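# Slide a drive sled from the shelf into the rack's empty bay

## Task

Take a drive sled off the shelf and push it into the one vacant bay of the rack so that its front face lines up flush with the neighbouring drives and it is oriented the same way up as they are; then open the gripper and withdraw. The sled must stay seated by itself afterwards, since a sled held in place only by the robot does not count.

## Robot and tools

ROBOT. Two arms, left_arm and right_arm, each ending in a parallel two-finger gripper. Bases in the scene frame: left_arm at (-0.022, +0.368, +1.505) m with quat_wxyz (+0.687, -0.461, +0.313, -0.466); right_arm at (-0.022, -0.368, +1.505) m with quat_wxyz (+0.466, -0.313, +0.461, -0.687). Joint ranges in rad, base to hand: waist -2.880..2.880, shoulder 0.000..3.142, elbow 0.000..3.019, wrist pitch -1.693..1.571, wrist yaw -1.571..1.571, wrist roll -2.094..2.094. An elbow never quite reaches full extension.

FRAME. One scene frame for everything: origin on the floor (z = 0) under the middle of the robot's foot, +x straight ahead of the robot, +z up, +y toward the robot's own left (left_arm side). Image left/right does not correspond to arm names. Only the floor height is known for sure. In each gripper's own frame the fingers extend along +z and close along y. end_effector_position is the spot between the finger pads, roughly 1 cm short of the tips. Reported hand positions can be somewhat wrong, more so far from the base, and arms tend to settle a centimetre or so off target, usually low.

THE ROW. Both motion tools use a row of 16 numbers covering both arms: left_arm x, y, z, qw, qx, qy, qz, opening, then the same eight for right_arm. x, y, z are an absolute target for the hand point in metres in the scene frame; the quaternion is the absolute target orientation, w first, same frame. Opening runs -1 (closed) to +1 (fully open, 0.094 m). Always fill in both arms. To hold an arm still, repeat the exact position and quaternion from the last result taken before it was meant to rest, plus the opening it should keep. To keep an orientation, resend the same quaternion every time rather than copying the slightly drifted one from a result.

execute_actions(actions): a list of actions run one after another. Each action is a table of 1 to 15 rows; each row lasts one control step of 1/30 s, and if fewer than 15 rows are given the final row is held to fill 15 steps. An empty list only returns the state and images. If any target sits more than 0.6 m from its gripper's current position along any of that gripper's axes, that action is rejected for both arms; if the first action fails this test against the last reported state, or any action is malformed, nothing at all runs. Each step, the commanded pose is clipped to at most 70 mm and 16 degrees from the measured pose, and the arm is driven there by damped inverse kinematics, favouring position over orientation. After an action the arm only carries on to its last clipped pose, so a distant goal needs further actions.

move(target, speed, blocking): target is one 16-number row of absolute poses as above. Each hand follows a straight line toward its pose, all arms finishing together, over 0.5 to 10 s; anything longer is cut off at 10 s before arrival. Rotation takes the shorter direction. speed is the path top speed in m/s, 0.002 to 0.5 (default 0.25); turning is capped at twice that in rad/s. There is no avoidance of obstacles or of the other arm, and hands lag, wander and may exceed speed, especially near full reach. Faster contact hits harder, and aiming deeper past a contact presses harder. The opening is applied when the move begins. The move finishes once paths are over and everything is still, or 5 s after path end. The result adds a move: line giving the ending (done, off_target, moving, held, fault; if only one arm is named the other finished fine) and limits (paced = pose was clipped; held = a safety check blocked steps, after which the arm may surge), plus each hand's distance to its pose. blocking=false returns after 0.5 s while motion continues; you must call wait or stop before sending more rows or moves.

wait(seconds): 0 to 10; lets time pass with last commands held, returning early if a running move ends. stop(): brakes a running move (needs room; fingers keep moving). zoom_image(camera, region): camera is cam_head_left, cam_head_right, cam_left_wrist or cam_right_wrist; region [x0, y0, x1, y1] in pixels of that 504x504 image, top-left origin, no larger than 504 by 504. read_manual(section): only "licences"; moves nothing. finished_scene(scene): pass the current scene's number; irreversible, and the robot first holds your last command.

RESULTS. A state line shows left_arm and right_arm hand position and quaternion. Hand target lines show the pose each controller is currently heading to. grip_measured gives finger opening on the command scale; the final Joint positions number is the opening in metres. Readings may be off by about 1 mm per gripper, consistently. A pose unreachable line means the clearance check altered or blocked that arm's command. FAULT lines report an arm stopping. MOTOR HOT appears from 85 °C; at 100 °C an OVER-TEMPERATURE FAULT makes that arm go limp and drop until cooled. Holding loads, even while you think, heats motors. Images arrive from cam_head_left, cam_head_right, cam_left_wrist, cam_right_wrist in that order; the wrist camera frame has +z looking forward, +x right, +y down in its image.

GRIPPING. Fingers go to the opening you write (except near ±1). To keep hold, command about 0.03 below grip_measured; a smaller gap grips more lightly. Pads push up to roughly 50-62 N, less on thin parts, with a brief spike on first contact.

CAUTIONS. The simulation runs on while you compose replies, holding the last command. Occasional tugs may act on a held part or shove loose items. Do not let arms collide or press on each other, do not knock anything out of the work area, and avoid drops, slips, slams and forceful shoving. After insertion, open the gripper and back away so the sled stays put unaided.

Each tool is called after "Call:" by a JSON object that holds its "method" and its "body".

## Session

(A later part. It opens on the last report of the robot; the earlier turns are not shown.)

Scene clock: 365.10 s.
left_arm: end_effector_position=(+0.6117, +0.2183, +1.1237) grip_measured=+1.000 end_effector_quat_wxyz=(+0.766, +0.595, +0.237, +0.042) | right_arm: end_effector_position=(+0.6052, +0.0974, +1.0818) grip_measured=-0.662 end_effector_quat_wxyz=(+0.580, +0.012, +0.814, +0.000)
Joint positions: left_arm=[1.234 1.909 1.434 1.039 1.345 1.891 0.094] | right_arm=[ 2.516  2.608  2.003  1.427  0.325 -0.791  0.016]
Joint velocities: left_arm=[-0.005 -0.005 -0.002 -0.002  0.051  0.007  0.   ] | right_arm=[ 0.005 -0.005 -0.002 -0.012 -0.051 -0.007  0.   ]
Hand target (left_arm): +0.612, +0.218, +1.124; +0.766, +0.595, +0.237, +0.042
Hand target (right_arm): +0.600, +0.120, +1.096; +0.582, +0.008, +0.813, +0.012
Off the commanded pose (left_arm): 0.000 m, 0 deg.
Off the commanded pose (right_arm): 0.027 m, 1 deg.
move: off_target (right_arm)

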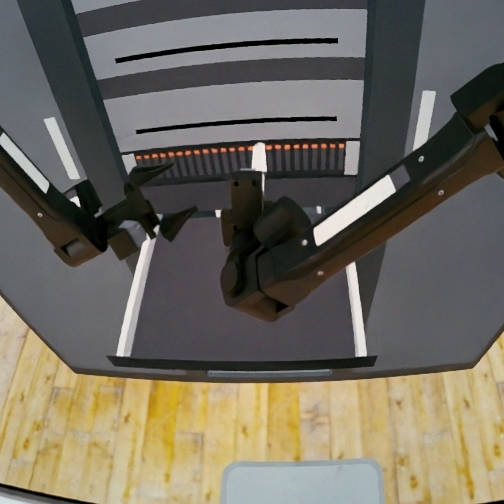

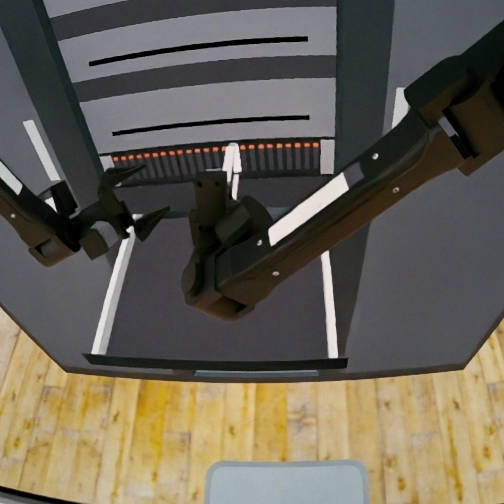

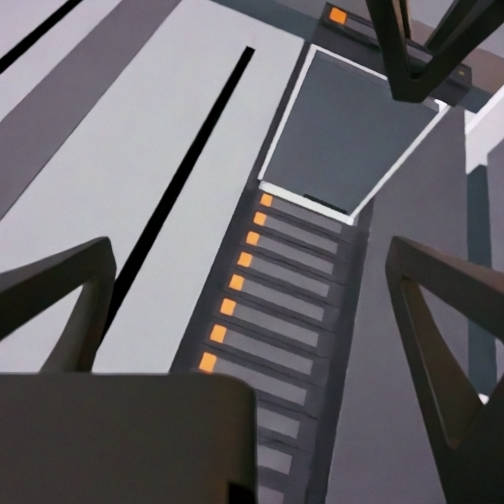

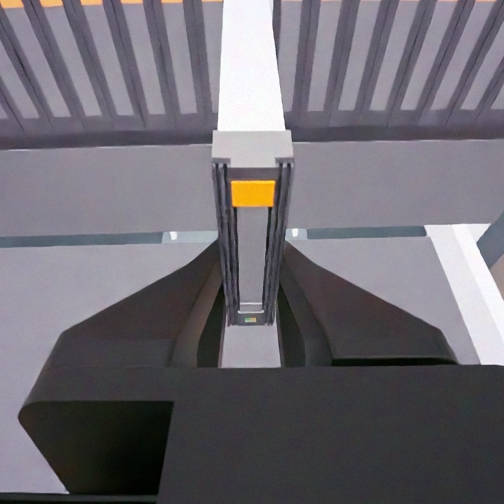

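Call:
{"method": "move", "body": {"target": [0.6117,0.2183,1.1237,0.766,0.595,0.237,0.042,1, 0.59,0.068,1.045,0.579,0.008,0.813,0.012,-0.73], "speed": 0.02}}

Call:
{"method": "move", "body": {"target": [0.6117,0.2183,1.1237,0.766,0.595,0.237,0.042,1, 0.600,0.1210,1.0952,0.582,0.004,0.813,0.012,-0.73], "speed": 0.015}}

Call:
{"method": "zoom_image", "body": {"camera": "cam_right_wrist", "region": [120, 0, 380, 160]}}

Call:
{"method": "zoom_image", "body": {"camera": "cam_left_wrist", "region": [220, 100, 400, 260]}}

Scene clock: 380.80 s.
left_arm: end_effector_position=(+0.6117, +0.2183, +1.1237) grip_measured=+1.000 end_effector_quat_wxyz=(+0.766, +0.595, +0.237, +0.042) | right_arm: end_effector_position=(+0.5907, +0.0838, +1.0568) grip_measured=-0.662 end_effector_quat_wxyz=(+0.579, +0.005, +0.815, +0.019)
Joint positions: left_arm=[1.234 1.909 1.434 1.039 1.345 1.891 0.094] | right_arm=[ 2.475  2.608  1.963  1.427  0.271 -0.74   0.016]
Joint velocities: left_arm=[-0.005 -0.015 -0.022  0.007  0.037 -0.051  0.   ] | right_arm=[-0.005  0.005 -0.007  0.012 -0.022  0.081  0.001]
Hand target (left_arm): +0.612, +0.218, +1.124; +0.766, +0.595, +0.237, +0.042
Hand target (right_arm): +0.590, +0.068, +1.045; +0.580, +0.009, +0.815, +0.012
Off the commanded pose (left_arm): 0.000 m, 0 deg.
Off the commanded pose (right_arm): 0.020 m, 1 deg.
move: off_target (right_arm)

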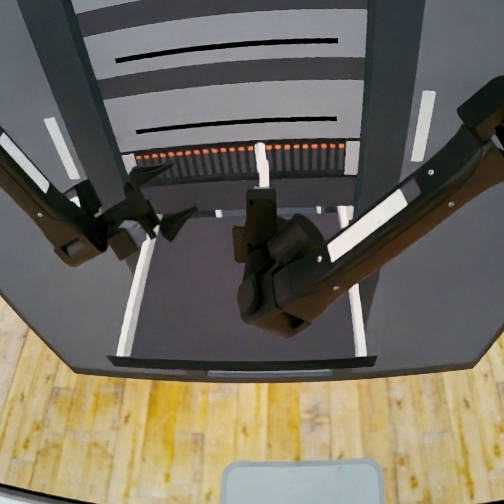

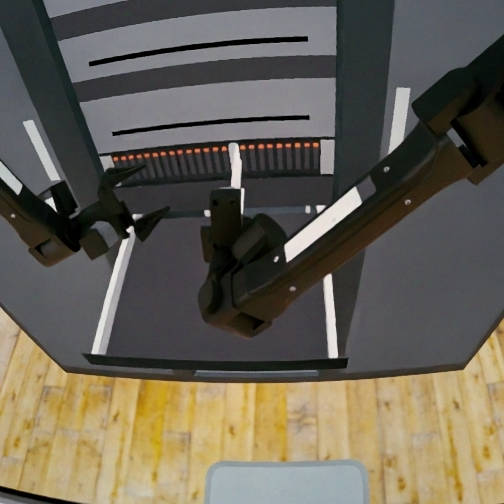

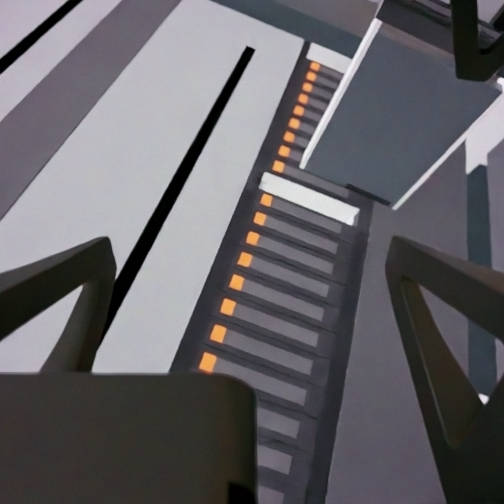

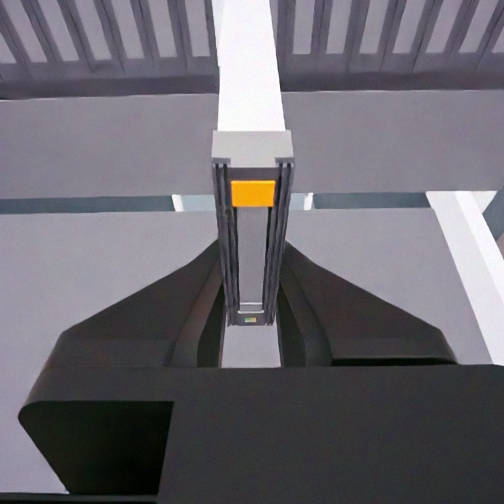

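Scene clock: 384.70 s.
left_arm: end_effector_position=(+0.6117, +0.2183, +1.1237) grip_measured=+1.000 end_effector_quat_wxyz=(+0.766, +0.595, +0.237, +0.042) | right_arm: end_effector_position=(+0.6040, +0.0961, +1.0788) grip_measured=-0.662 end_effector_quat_wxyz=(+0.579, +0.006, +0.815, -0.001)
Joint positions: left_arm=[1.234 1.909 1.434 1.039 1.345 1.891 0.094] | right_arm=[ 2.512  2.608  2.     1.424  0.322 -0.797  0.016]
Joint velocities: left_arm=[-0.005 -0.005  0.002 -0.007  0.007 -0.007  0.   ] | right_arm=[-0.005  0.005 -0.022  0.012  0.022 -0.022  0.   ]
Hand target (left_arm): +0.612, +0.218, +1.124; +0.766, +0.595, +0.237, +0.042
Hand target (right_arm): +0.599, +0.120, +1.096; +0.582, +0.003, +0.813, +0.012
Off the commanded pose (left_arm): 0.000 m, 0 deg.
Off the commanded pose (right_arm): 0.030 m, 2 deg.
move: off_target (right_arm)

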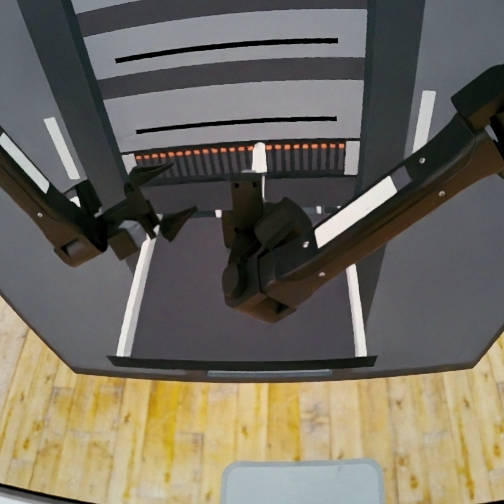

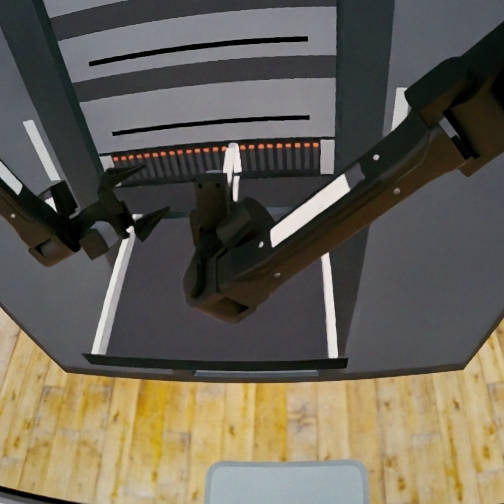

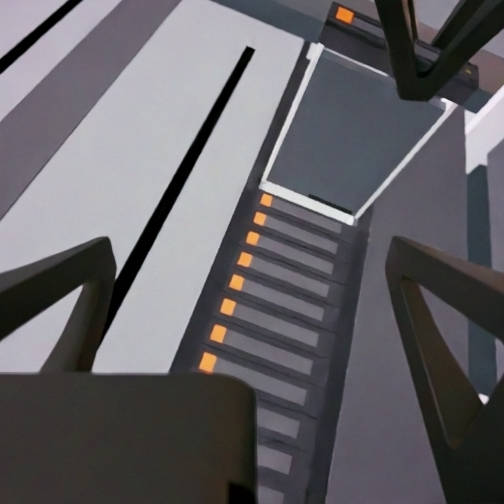

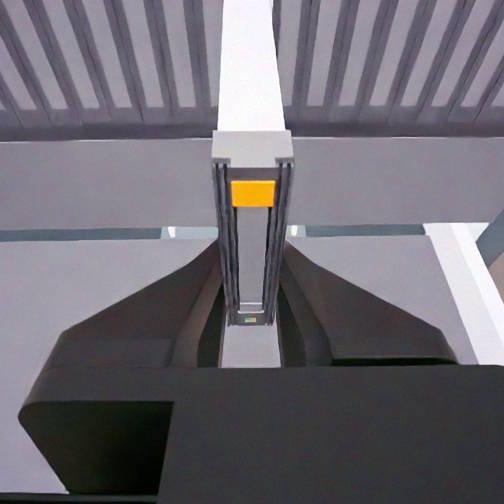

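Region (120, 0, 380, 160) of cam_right_wrist's 504x504 image, scaled by 1.938, with more detail than that image has; it fills the top 310 rows of this view, and the rest is white.

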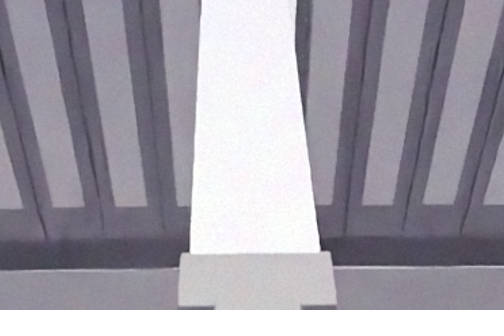

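Region (220, 100, 400, 260) of cam_left_wrist's 504x504 image, scaled by 2.800, with more detail than that image has.

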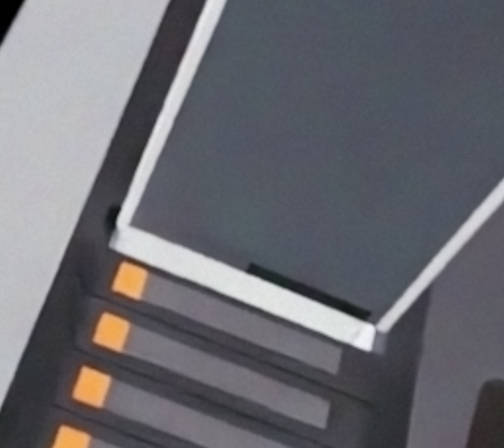

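Call:
{"method": "move", "body": {"target": [0.6117,0.2183,1.1237,0.766,0.595,0.237,0.042,1, 0.622,0.1200,1.0945,0.582,0.004,0.813,0.012,-0.73], "speed": 0.008}}

Call:
{"method": "zoom_image", "body": {"camera": "cam_left_wrist", "region": [220, 100, 400, 260]}}

Scene clock: 396.57 s.
left_arm: end_effector_position=(+0.6117, +0.2183, +1.1237) grip_measured=+1.000 end_effector_quat_wxyz=(+0.766, +0.595, +0.237, +0.042) | right_arm: end_effector_position=(+0.6157, +0.1010, +1.0752) grip_measured=-0.662 end_effector_quat_wxyz=(+0.574, +0.001, +0.819, +0.001)
Joint positions: left_arm=[1.234 1.909 1.434 1.039 1.345 1.891 0.094] | right_arm=[ 2.512  2.611  2.04   1.37   0.323 -0.797  0.016]
Joint velocities: left_arm=[-0.005 -0.005 -0.012 -0.002 -0.051 -0.007  0.   ] | right_arm=[ 0.005 -0.005 -0.002  0.007  0.007  0.007  0.   ]
Hand target (left_arm): +0.612, +0.218, +1.124; +0.766, +0.595, +0.237, +0.042
Hand target (right_arm): +0.621, +0.119, +1.095; +0.582, +0.004, +0.813, +0.012
Off the commanded pose (left_arm): 0.000 m, 0 deg.
Off the commanded pose (right_arm): 0.028 m, 2 deg.
move: off_target (right_arm)

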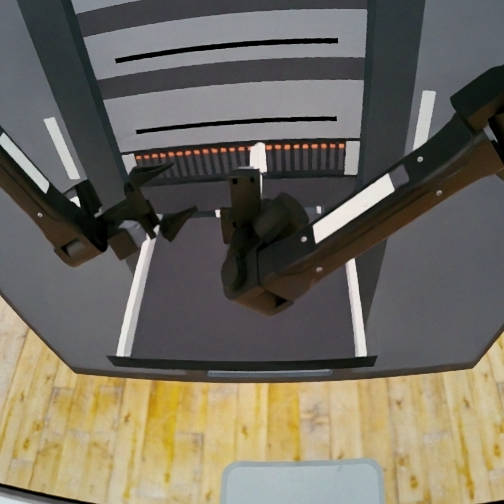

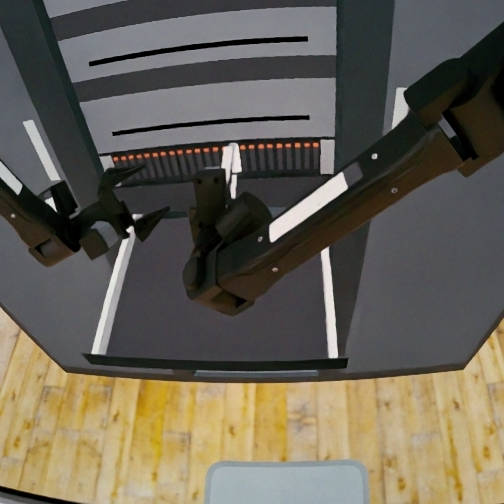

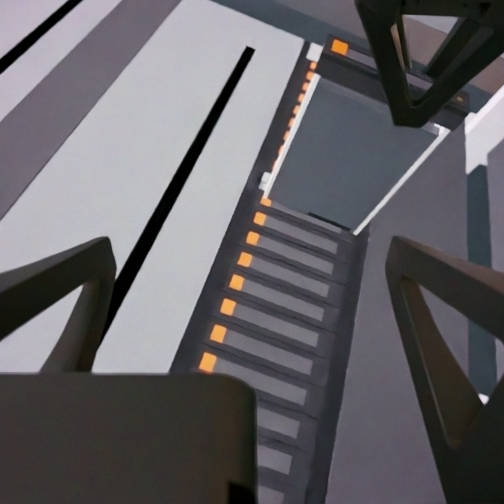

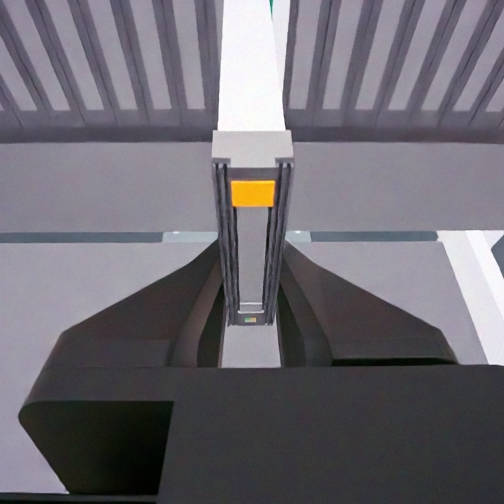

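Region (220, 100, 400, 260) of cam_left_wrist's 504x504 image, scaled by 2.800, with more detail than that image has.

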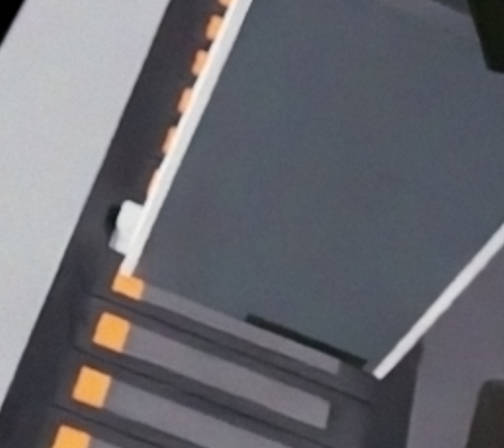

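Call:
{"method": "move", "body": {"target": [0.6117,0.2183,1.1237,0.766,0.595,0.237,0.042,1, 0.585,0.055,1.06,0.579,0.008,0.813,0.012,-0.73], "speed": 0.02}}

Call:
{"method": "move", "body": {"target": [0.6117,0.2183,1.1237,0.766,0.595,0.237,0.042,1, 0.600,0.116,1.0988,0.584,0.004,0.812,0.012,-0.73], "speed": 0.015}}

Call:
{"method": "move", "body": {"target": [0.6117,0.2183,1.1237,0.766,0.595,0.237,0.042,1, 0.620,0.115,1.098,0.586,0.004,0.81,0.012,-0.73], "speed": 0.008}}

Call:
{"method": "zoom_image", "body": {"camera": "cam_right_wrist", "region": [120, 0, 380, 160]}}

Call:
{"method": "zoom_image", "body": {"camera": "cam_left_wrist", "region": [220, 100, 400, 260]}}

Scene clock: 411.40 s.
left_arm: end_effector_position=(+0.6117, +0.2183, +1.1237) grip_measured=+1.000 end_effector_quat_wxyz=(+0.766, +0.595, +0.237, +0.042) | right_arm: end_effector_position=(+0.5706, +0.0796, +1.0627) grip_measured=-0.662 end_effector_quat_wxyz=(+0.570, -0.005, +0.821, +0.025)
Joint positions: left_arm=[1.234 1.909 1.434 1.039 1.345 1.891 0.094] | right_arm=[ 2.478  2.574  1.86   1.466  0.272 -0.742  0.016]
Joint velocities: left_arm=[-0.005 -0.005 -0.012 -0.002  0.051 -0.007  0.   ] | right_arm=[ 0.005 -0.005 -0.007 -0.002  0.022 -0.022 -0.   ]
Hand target (left_arm): +0.612, +0.218, +1.124; +0.766, +0.595, +0.237, +0.042
Hand target (right_arm): +0.585, +0.055, +1.060; +0.580, +0.008, +0.814, +0.012
Off the commanded pose (left_arm): 0.000 m, 0 deg.
Off the commanded pose (right_arm): 0.029 m, 2 deg.
move: off_target (right_arm)

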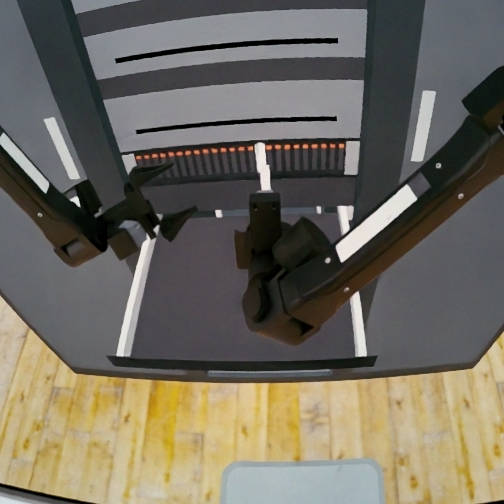

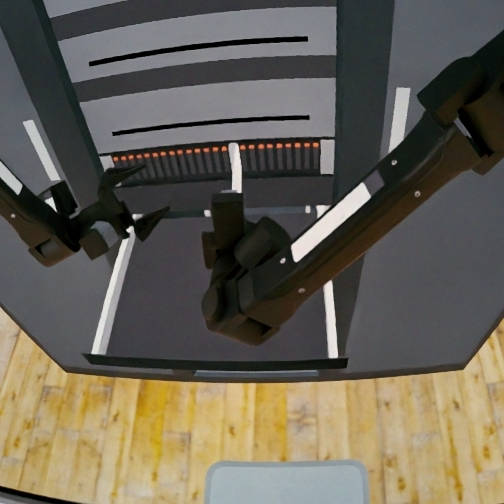

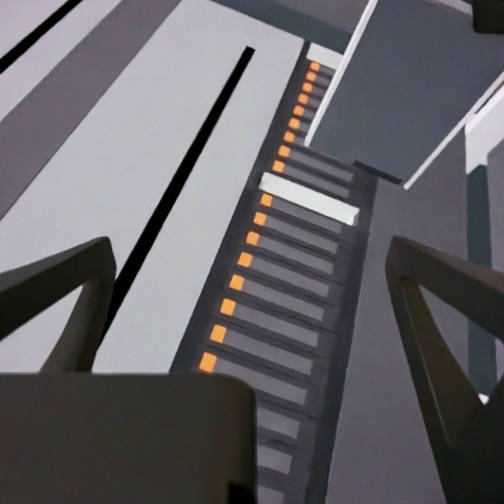

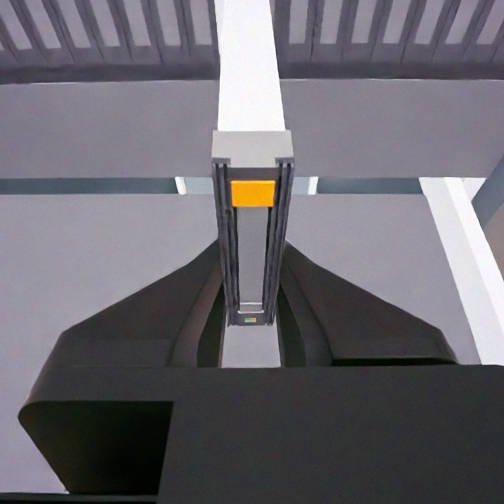

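Scene clock: 415.63 s.
left_arm: end_effector_position=(+0.6117, +0.2183, +1.1237) grip_measured=+1.000 end_effector_quat_wxyz=(+0.766, +0.595, +0.237, +0.042) | right_arm: end_effector_position=(+0.6057, +0.0903, +1.0832) grip_measured=-0.662 end_effector_quat_wxyz=(+0.582, +0.008, +0.813, -0.002)
Joint positions: left_arm=[1.234 1.909 1.434 1.039 1.345 1.891 0.094] | right_arm=[ 2.51   2.589  1.973  1.439  0.318 -0.797  0.016]
Joint velocities: left_arm=[-0.015 -0.005 -0.002 -0.002 -0.022  0.037  0.   ] | right_arm=[-0.005 -0.015 -0.002 -0.007  0.022 -0.007  0.   ]
Hand target (left_arm): +0.612, +0.218, +1.124; +0.766, +0.595, +0.237, +0.042
Hand target (right_arm): +0.600, +0.115, +1.099; +0.584, +0.003, +0.812, +0.012
Off the commanded pose (left_arm): 0.000 m, 0 deg.
Off the commanded pose (right_arm): 0.031 m, 2 deg.
move: off_target (right_arm)

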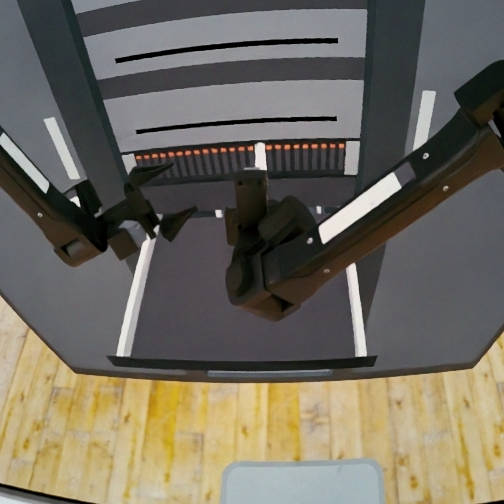

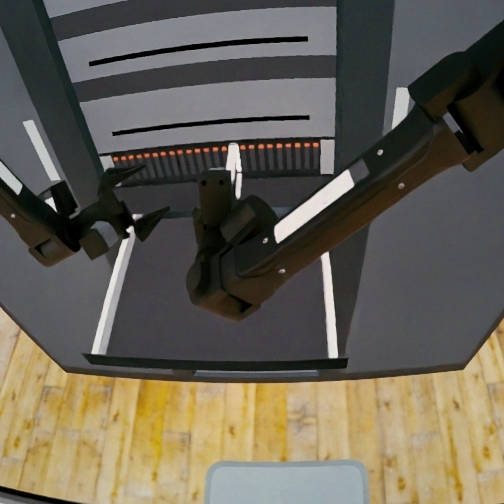

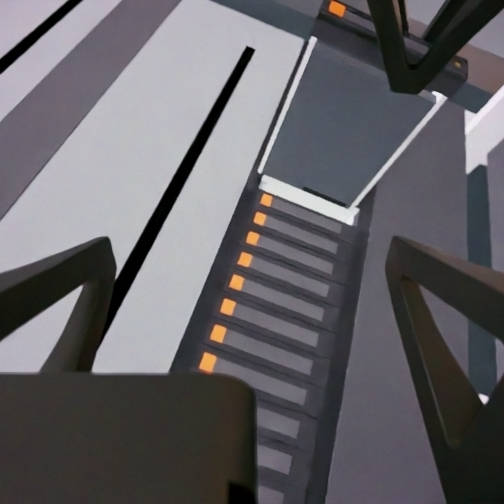

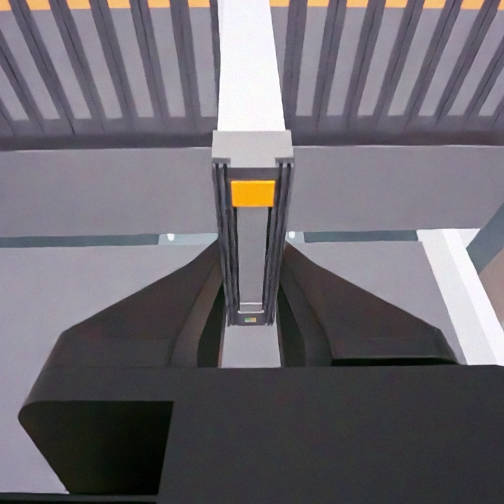

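Scene clock: 419.87 s.
left_arm: end_effector_position=(+0.6117, +0.2183, +1.1237) grip_measured=+1.000 end_effector_quat_wxyz=(+0.766, +0.595, +0.237, +0.042) | right_arm: end_effector_position=(+0.6172, +0.0940, +1.0809) grip_measured=-0.662 end_effector_quat_wxyz=(+0.579, +0.005, +0.815, -0.001)
Joint positions: left_arm=[1.234 1.909 1.434 1.039 1.345 1.891 0.094] | right_arm=[ 2.51   2.593  2.012  1.396  0.318 -0.797  0.016]
Joint velocities: left_arm=[-0.005 -0.005 -0.012  0.002 -0.007  0.066  0.   ] | right_arm=[-0.015  0.005  0.002 -0.017  0.007  0.037 -0.001]
Hand target (left_arm): +0.612, +0.218, +1.124; +0.766, +0.595, +0.237, +0.042
Hand target (right_arm): +0.619, +0.114, +1.099; +0.586, +0.004, +0.810, +0.012
Off the commanded pose (left_arm): 0.000 m, 0 deg.
Off the commanded pose (right_arm): 0.027 m, 2 deg.
move: off_target (right_arm)

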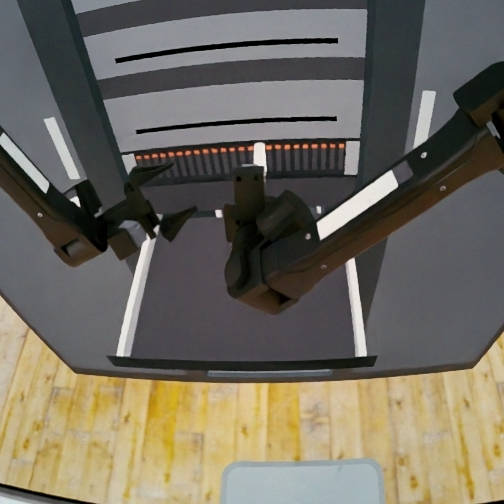

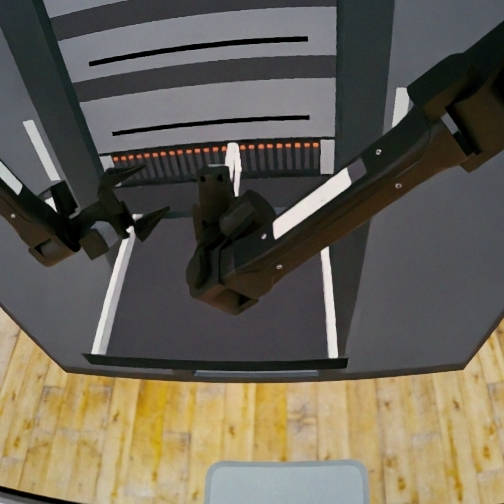

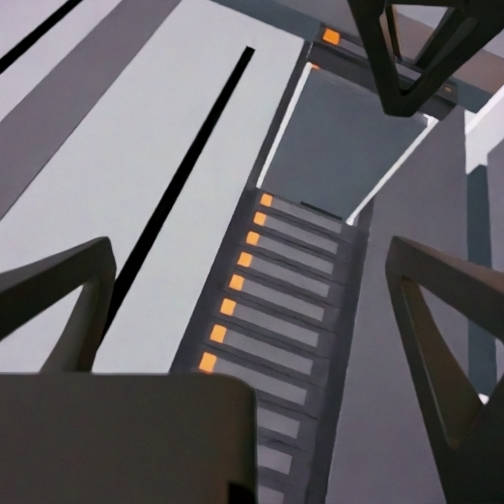

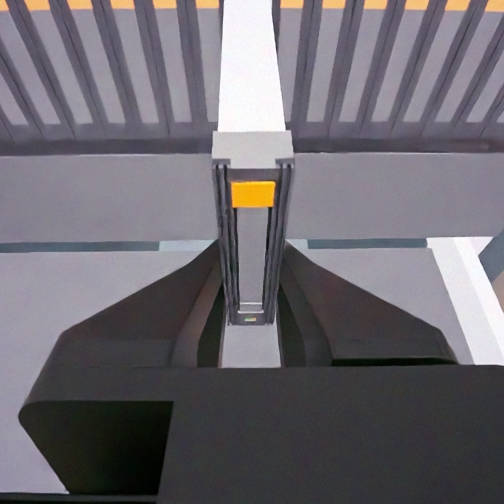

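Region (120, 0, 380, 160) of cam_right_wrist's 504x504 image, scaled by 1.938, with more detail than that image has; it fills the top 310 rows of this view, and the rest is white.

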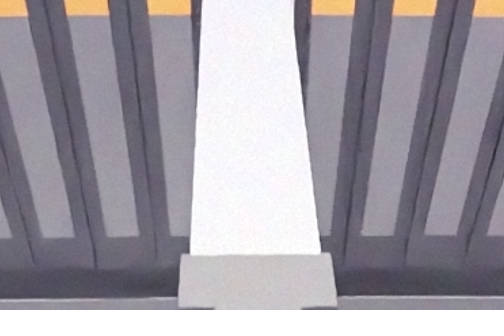

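Region (220, 100, 400, 260) of cam_left_wrist's 504x504 image, scaled by 2.800, with more detail than that image has.

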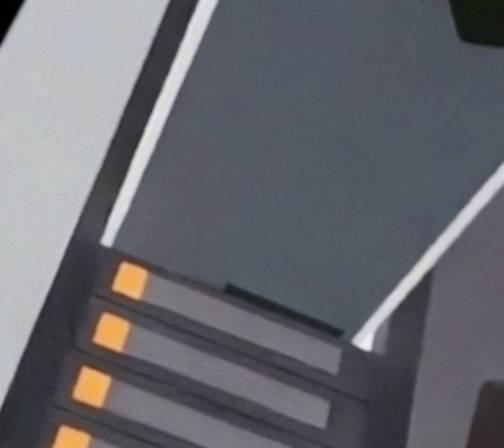

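Call:
{"method": "move", "body": {"target": [0.6117,0.2183,1.1237,0.766,0.595,0.237,0.042,1, 0.618,0.116,1.096,0.580,0.004,0.8145,0.012,-0.73], "speed": 0.005}}

Call:
{"method": "zoom_image", "body": {"camera": "cam_right_wrist", "region": [120, 0, 380, 160]}}

Call:
{"method": "zoom_image", "body": {"camera": "cam_left_wrist", "region": [220, 100, 400, 260]}}

Scene clock: 437.87 s.
left_arm: end_effector_position=(+0.6117, +0.2183, +1.1237) grip_measured=+1.000 end_effector_quat_wxyz=(+0.766, +0.595, +0.237, +0.042) | right_arm: end_effector_position=(+0.6179, +0.0944, +1.0792) grip_measured=-0.662 end_effector_quat_wxyz=(+0.576, +0.004, +0.818, -0.001)
Joint positions: left_arm=[1.234 1.909 1.434 1.039 1.345 1.891 0.094] | right_arm=[ 2.51   2.593  2.015  1.386  0.325 -0.797  0.016]
Joint velocities: left_arm=[-0.015  0.005  0.007 -0.002 -0.037  0.037  0.   ] | right_arm=[-0.005 -0.005 -0.012  0.017 -0.051  0.022 -0.   ]
Hand target (left_arm): +0.612, +0.218, +1.124; +0.766, +0.595, +0.237, +0.042
Hand target (right_arm): +0.617, +0.115, +1.097; +0.580, +0.003, +0.814, +0.012
Off the commanded pose (left_arm): 0.000 m, 0 deg.
Off the commanded pose (right_arm): 0.027 m, 2 deg.
move: off_target (right_arm)

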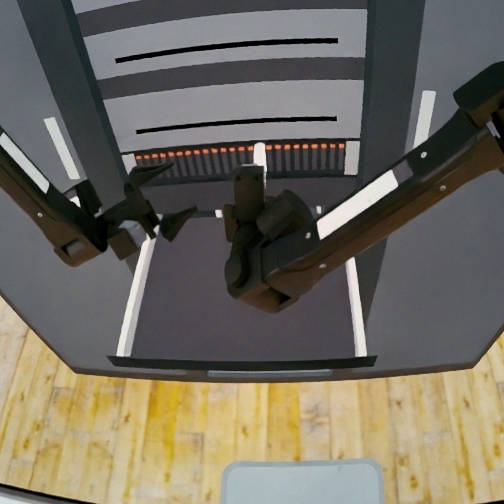

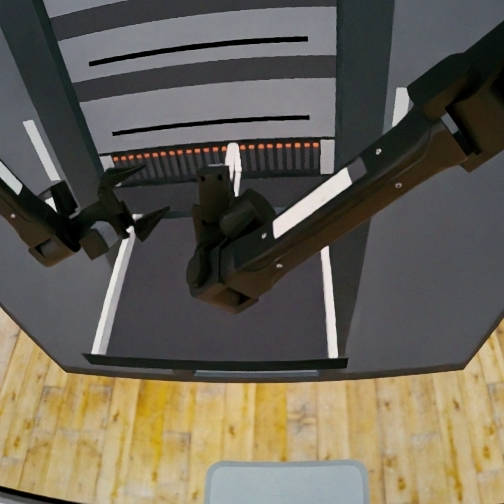

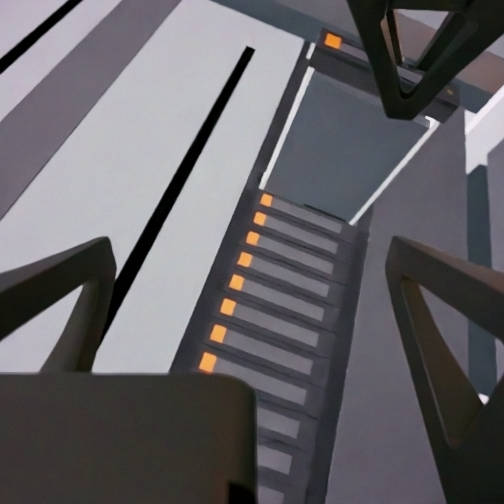

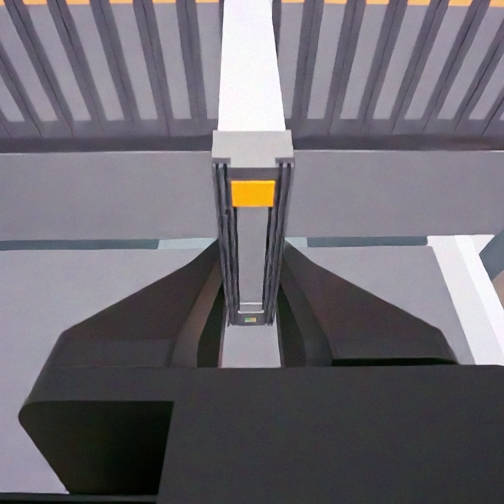

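Region (120, 0, 380, 160) of cam_right_wrist's 504x504 image, scaled by 1.938, with more detail than that image has; it fills the top 310 rows of this view, and the rest is white.

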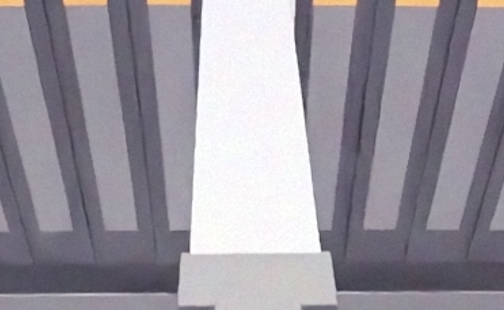

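Region (220, 100, 400, 260) of cam_left_wrist's 504x504 image, scaled by 2.800, with more detail than that image has.

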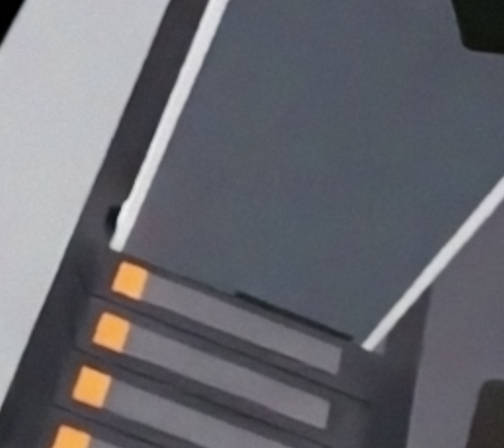

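Call:
{"method": "move", "body": {"target": [0.6117,0.2183,1.1237,0.766,0.595,0.237,0.042,1, 0.638,0.108,1.098,0.584,0.004,0.812,0.008,-0.73], "speed": 0.006}}

Call:
{"method": "zoom_image", "body": {"camera": "cam_left_wrist", "region": [220, 100, 400, 260]}}

Scene clock: 448.07 s.
left_arm: end_effector_position=(+0.6117, +0.2183, +1.1237) grip_measured=+1.000 end_effector_quat_wxyz=(+0.766, +0.595, +0.237, +0.042) | right_arm: end_effector_position=(+0.6264, +0.0952, +1.0790) grip_measured=-0.662 end_effector_quat_wxyz=(+0.575, +0.004, +0.818, -0.001)
Joint positions: left_arm=[1.234 1.909 1.434 1.039 1.345 1.891 0.094] | right_arm=[ 2.51   2.593  2.038  1.361  0.326 -0.797  0.016]
Joint velocities: left_arm=[-0.005  0.005 -0.007  0.012 -0.051 -0.037  0.   ] | right_arm=[-0.005 -0.005  0.007 -0.012  0.037  0.007 -0.   ]
Hand target (left_arm): +0.612, +0.218, +1.124; +0.766, +0.595, +0.237, +0.042
Hand target (right_arm): +0.637, +0.107, +1.098; +0.584, +0.004, +0.812, +0.008
Off the commanded pose (left_arm): 0.000 m, 0 deg.
Off the commanded pose (right_arm): 0.026 m, 2 deg.
move: off_target (right_arm)

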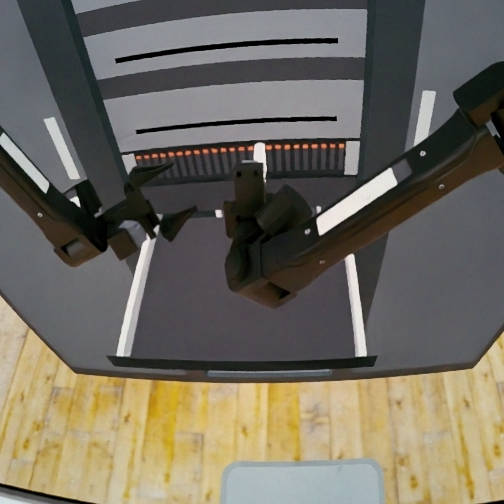

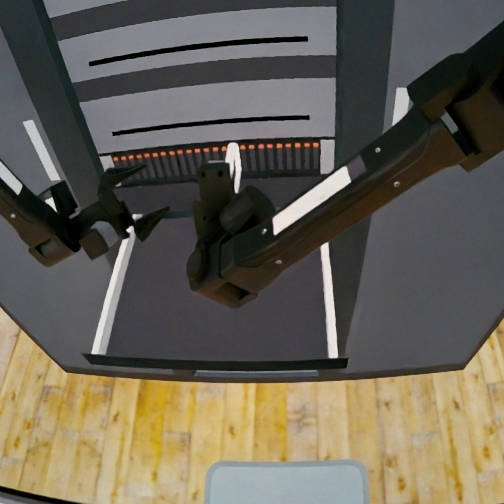

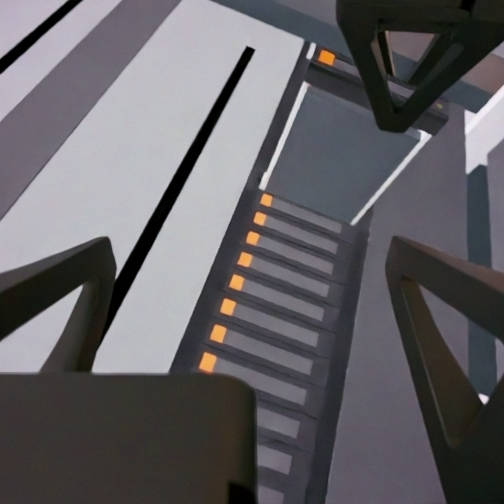

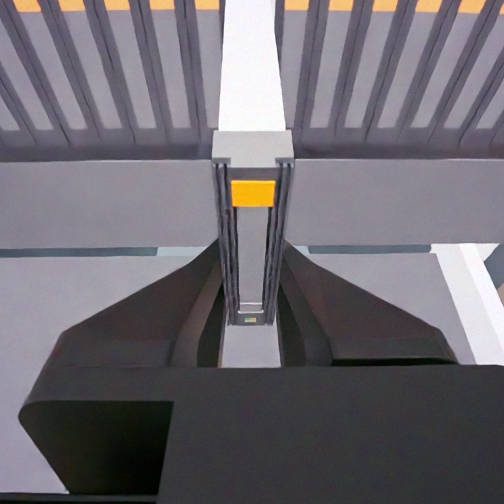

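Region (220, 100, 400, 260) of cam_left_wrist's 504x504 image, scaled by 2.800, with more detail than that image has.

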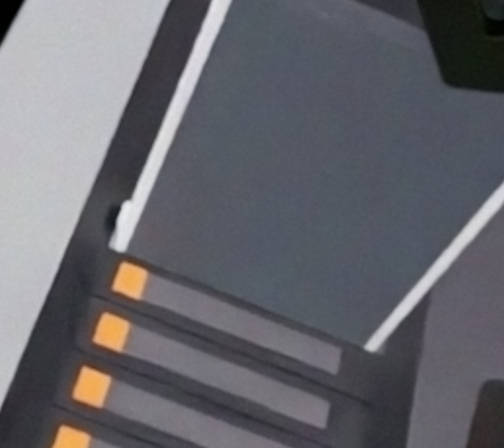

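It's in. Continue.

Call:
{"method": "move", "body": {"target": [0.6117,0.2183,1.1237,0.766,0.595,0.237,0.042,1, 0.67,0.104,1.097,0.584,0.004,0.812,0.006,-0.73], "speed": 0.01}}

Scene clock: 458.37 s.
left_arm: end_effector_position=(+0.6117, +0.2183, +1.1237) grip_measured=+1.000 end_effector_quat_wxyz=(+0.766, +0.595, +0.237, +0.042) | right_arm: end_effector_position=(+0.6549, +0.0959, +1.0798) grip_measured=-0.663 end_effector_quat_wxyz=(+0.573, +0.004, +0.820, -0.002)
Joint positions: left_arm=[1.234 1.909 1.434 1.039 1.345 1.891 0.094] | right_arm=[ 2.51   2.593  2.114  1.284  0.331 -0.796  0.016]
Joint velocities: left_arm=[-0.015 -0.024 -0.017 -0.007  0.022  0.007  0.   ] | right_arm=[ 0.005 -0.015 -0.007 -0.002 -0.037 -0.022 -0.001]
Hand target (left_arm): +0.612, +0.218, +1.124; +0.766, +0.595, +0.237, +0.042
Hand target (right_arm): +0.669, +0.104, +1.097; +0.584, +0.004, +0.812, +0.006
Off the commanded pose (left_arm): 0.000 m, 0 deg.
Off the commanded pose (right_arm): 0.024 m, 2 deg.
move: off_target (right_arm)

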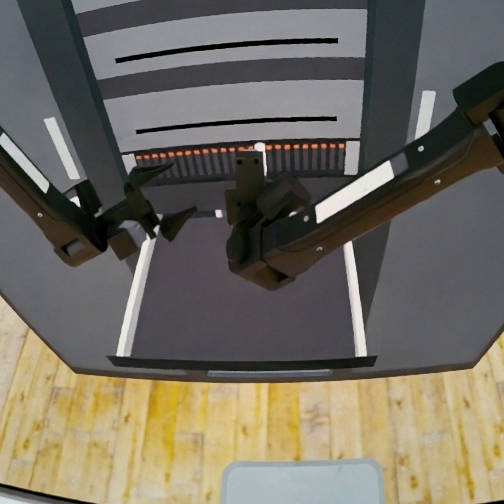

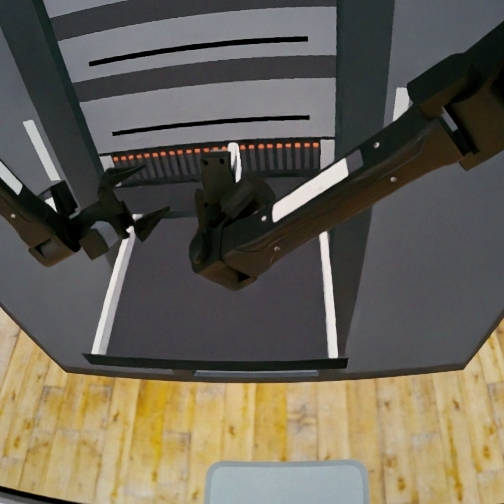

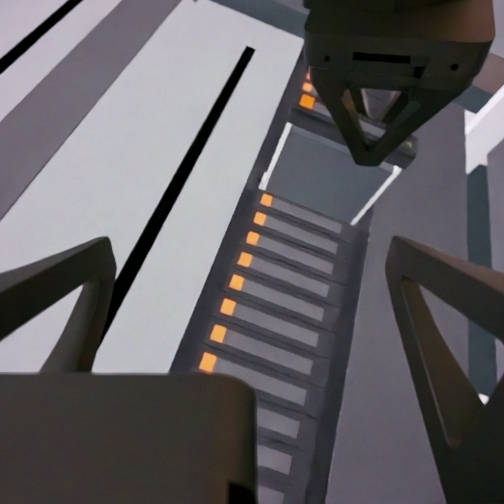

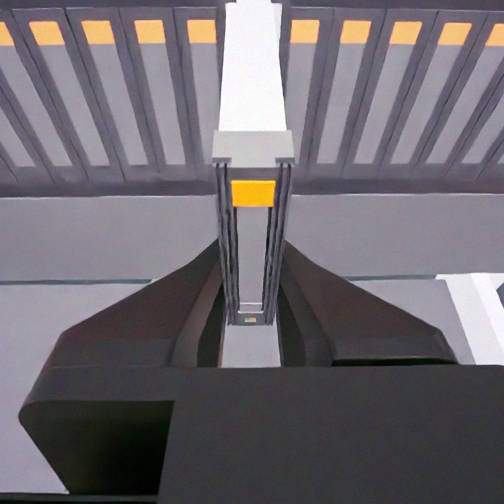

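Call:
{"method": "move", "body": {"target": [0.6117,0.2183,1.1237,0.766,0.595,0.237,0.042,1, 0.71,0.103,1.096,0.584,0.004,0.812,0.006,-0.73], "speed": 0.012}}

Scene clock: 468.63 s.
left_arm: end_effector_position=(+0.6117, +0.2183, +1.1237) grip_measured=+1.000 end_effector_quat_wxyz=(+0.766, +0.595, +0.237, +0.042) | right_arm: end_effector_position=(+0.6974, +0.0953, +1.0819) grip_measured=-0.663 end_effector_quat_wxyz=(+0.569, +0.004, +0.822, -0.002)
Joint positions: left_arm=[1.234 1.909 1.434 1.039 1.345 1.891 0.094] | right_arm=[ 2.51   2.598  2.236  1.159  0.337 -0.794  0.016]
Joint velocities: left_arm=[-0.005 -0.005 -0.007  0.012 -0.022  0.066  0.   ] | right_arm=[-0.005  0.005  0.012 -0.022  0.037  0.066 -0.001]
Hand target (left_arm): +0.612, +0.218, +1.124; +0.766, +0.595, +0.237, +0.042
Hand target (right_arm): +0.709, +0.102, +1.097; +0.584, +0.004, +0.812, +0.006
Off the commanded pose (left_arm): 0.000 m, 0 deg.
Off the commanded pose (right_arm): 0.020 m, 2 deg.
move: off_target (right_arm)

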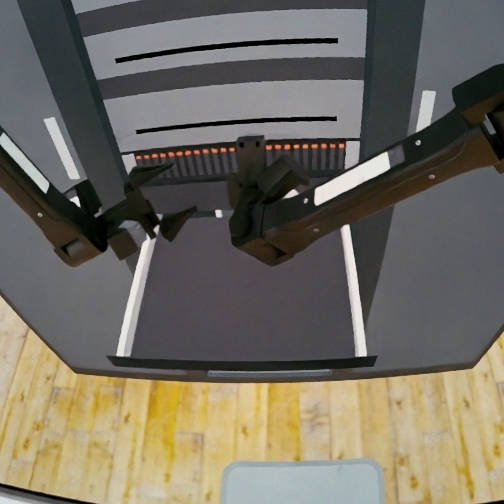

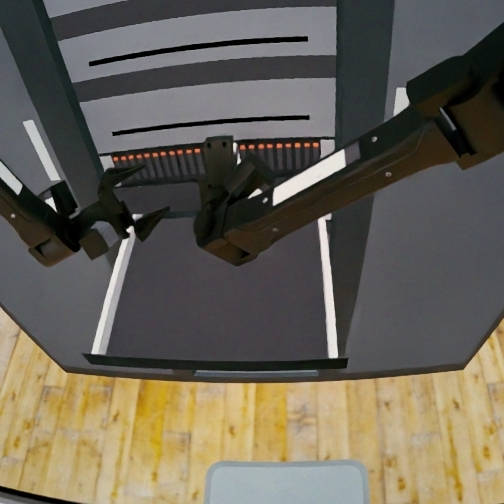

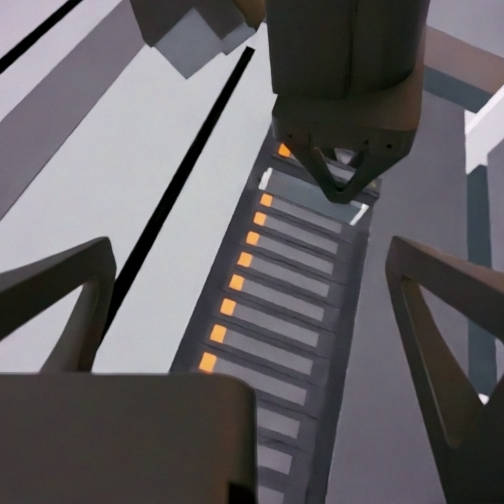

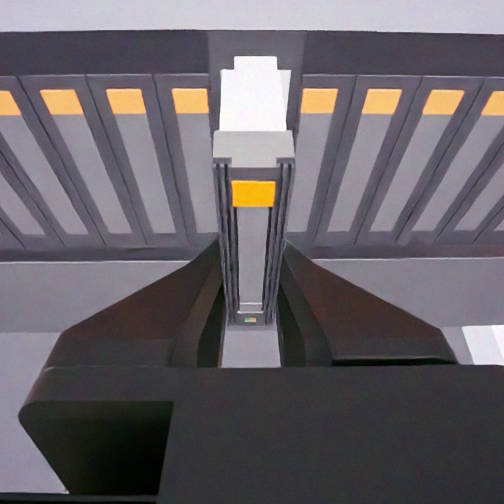

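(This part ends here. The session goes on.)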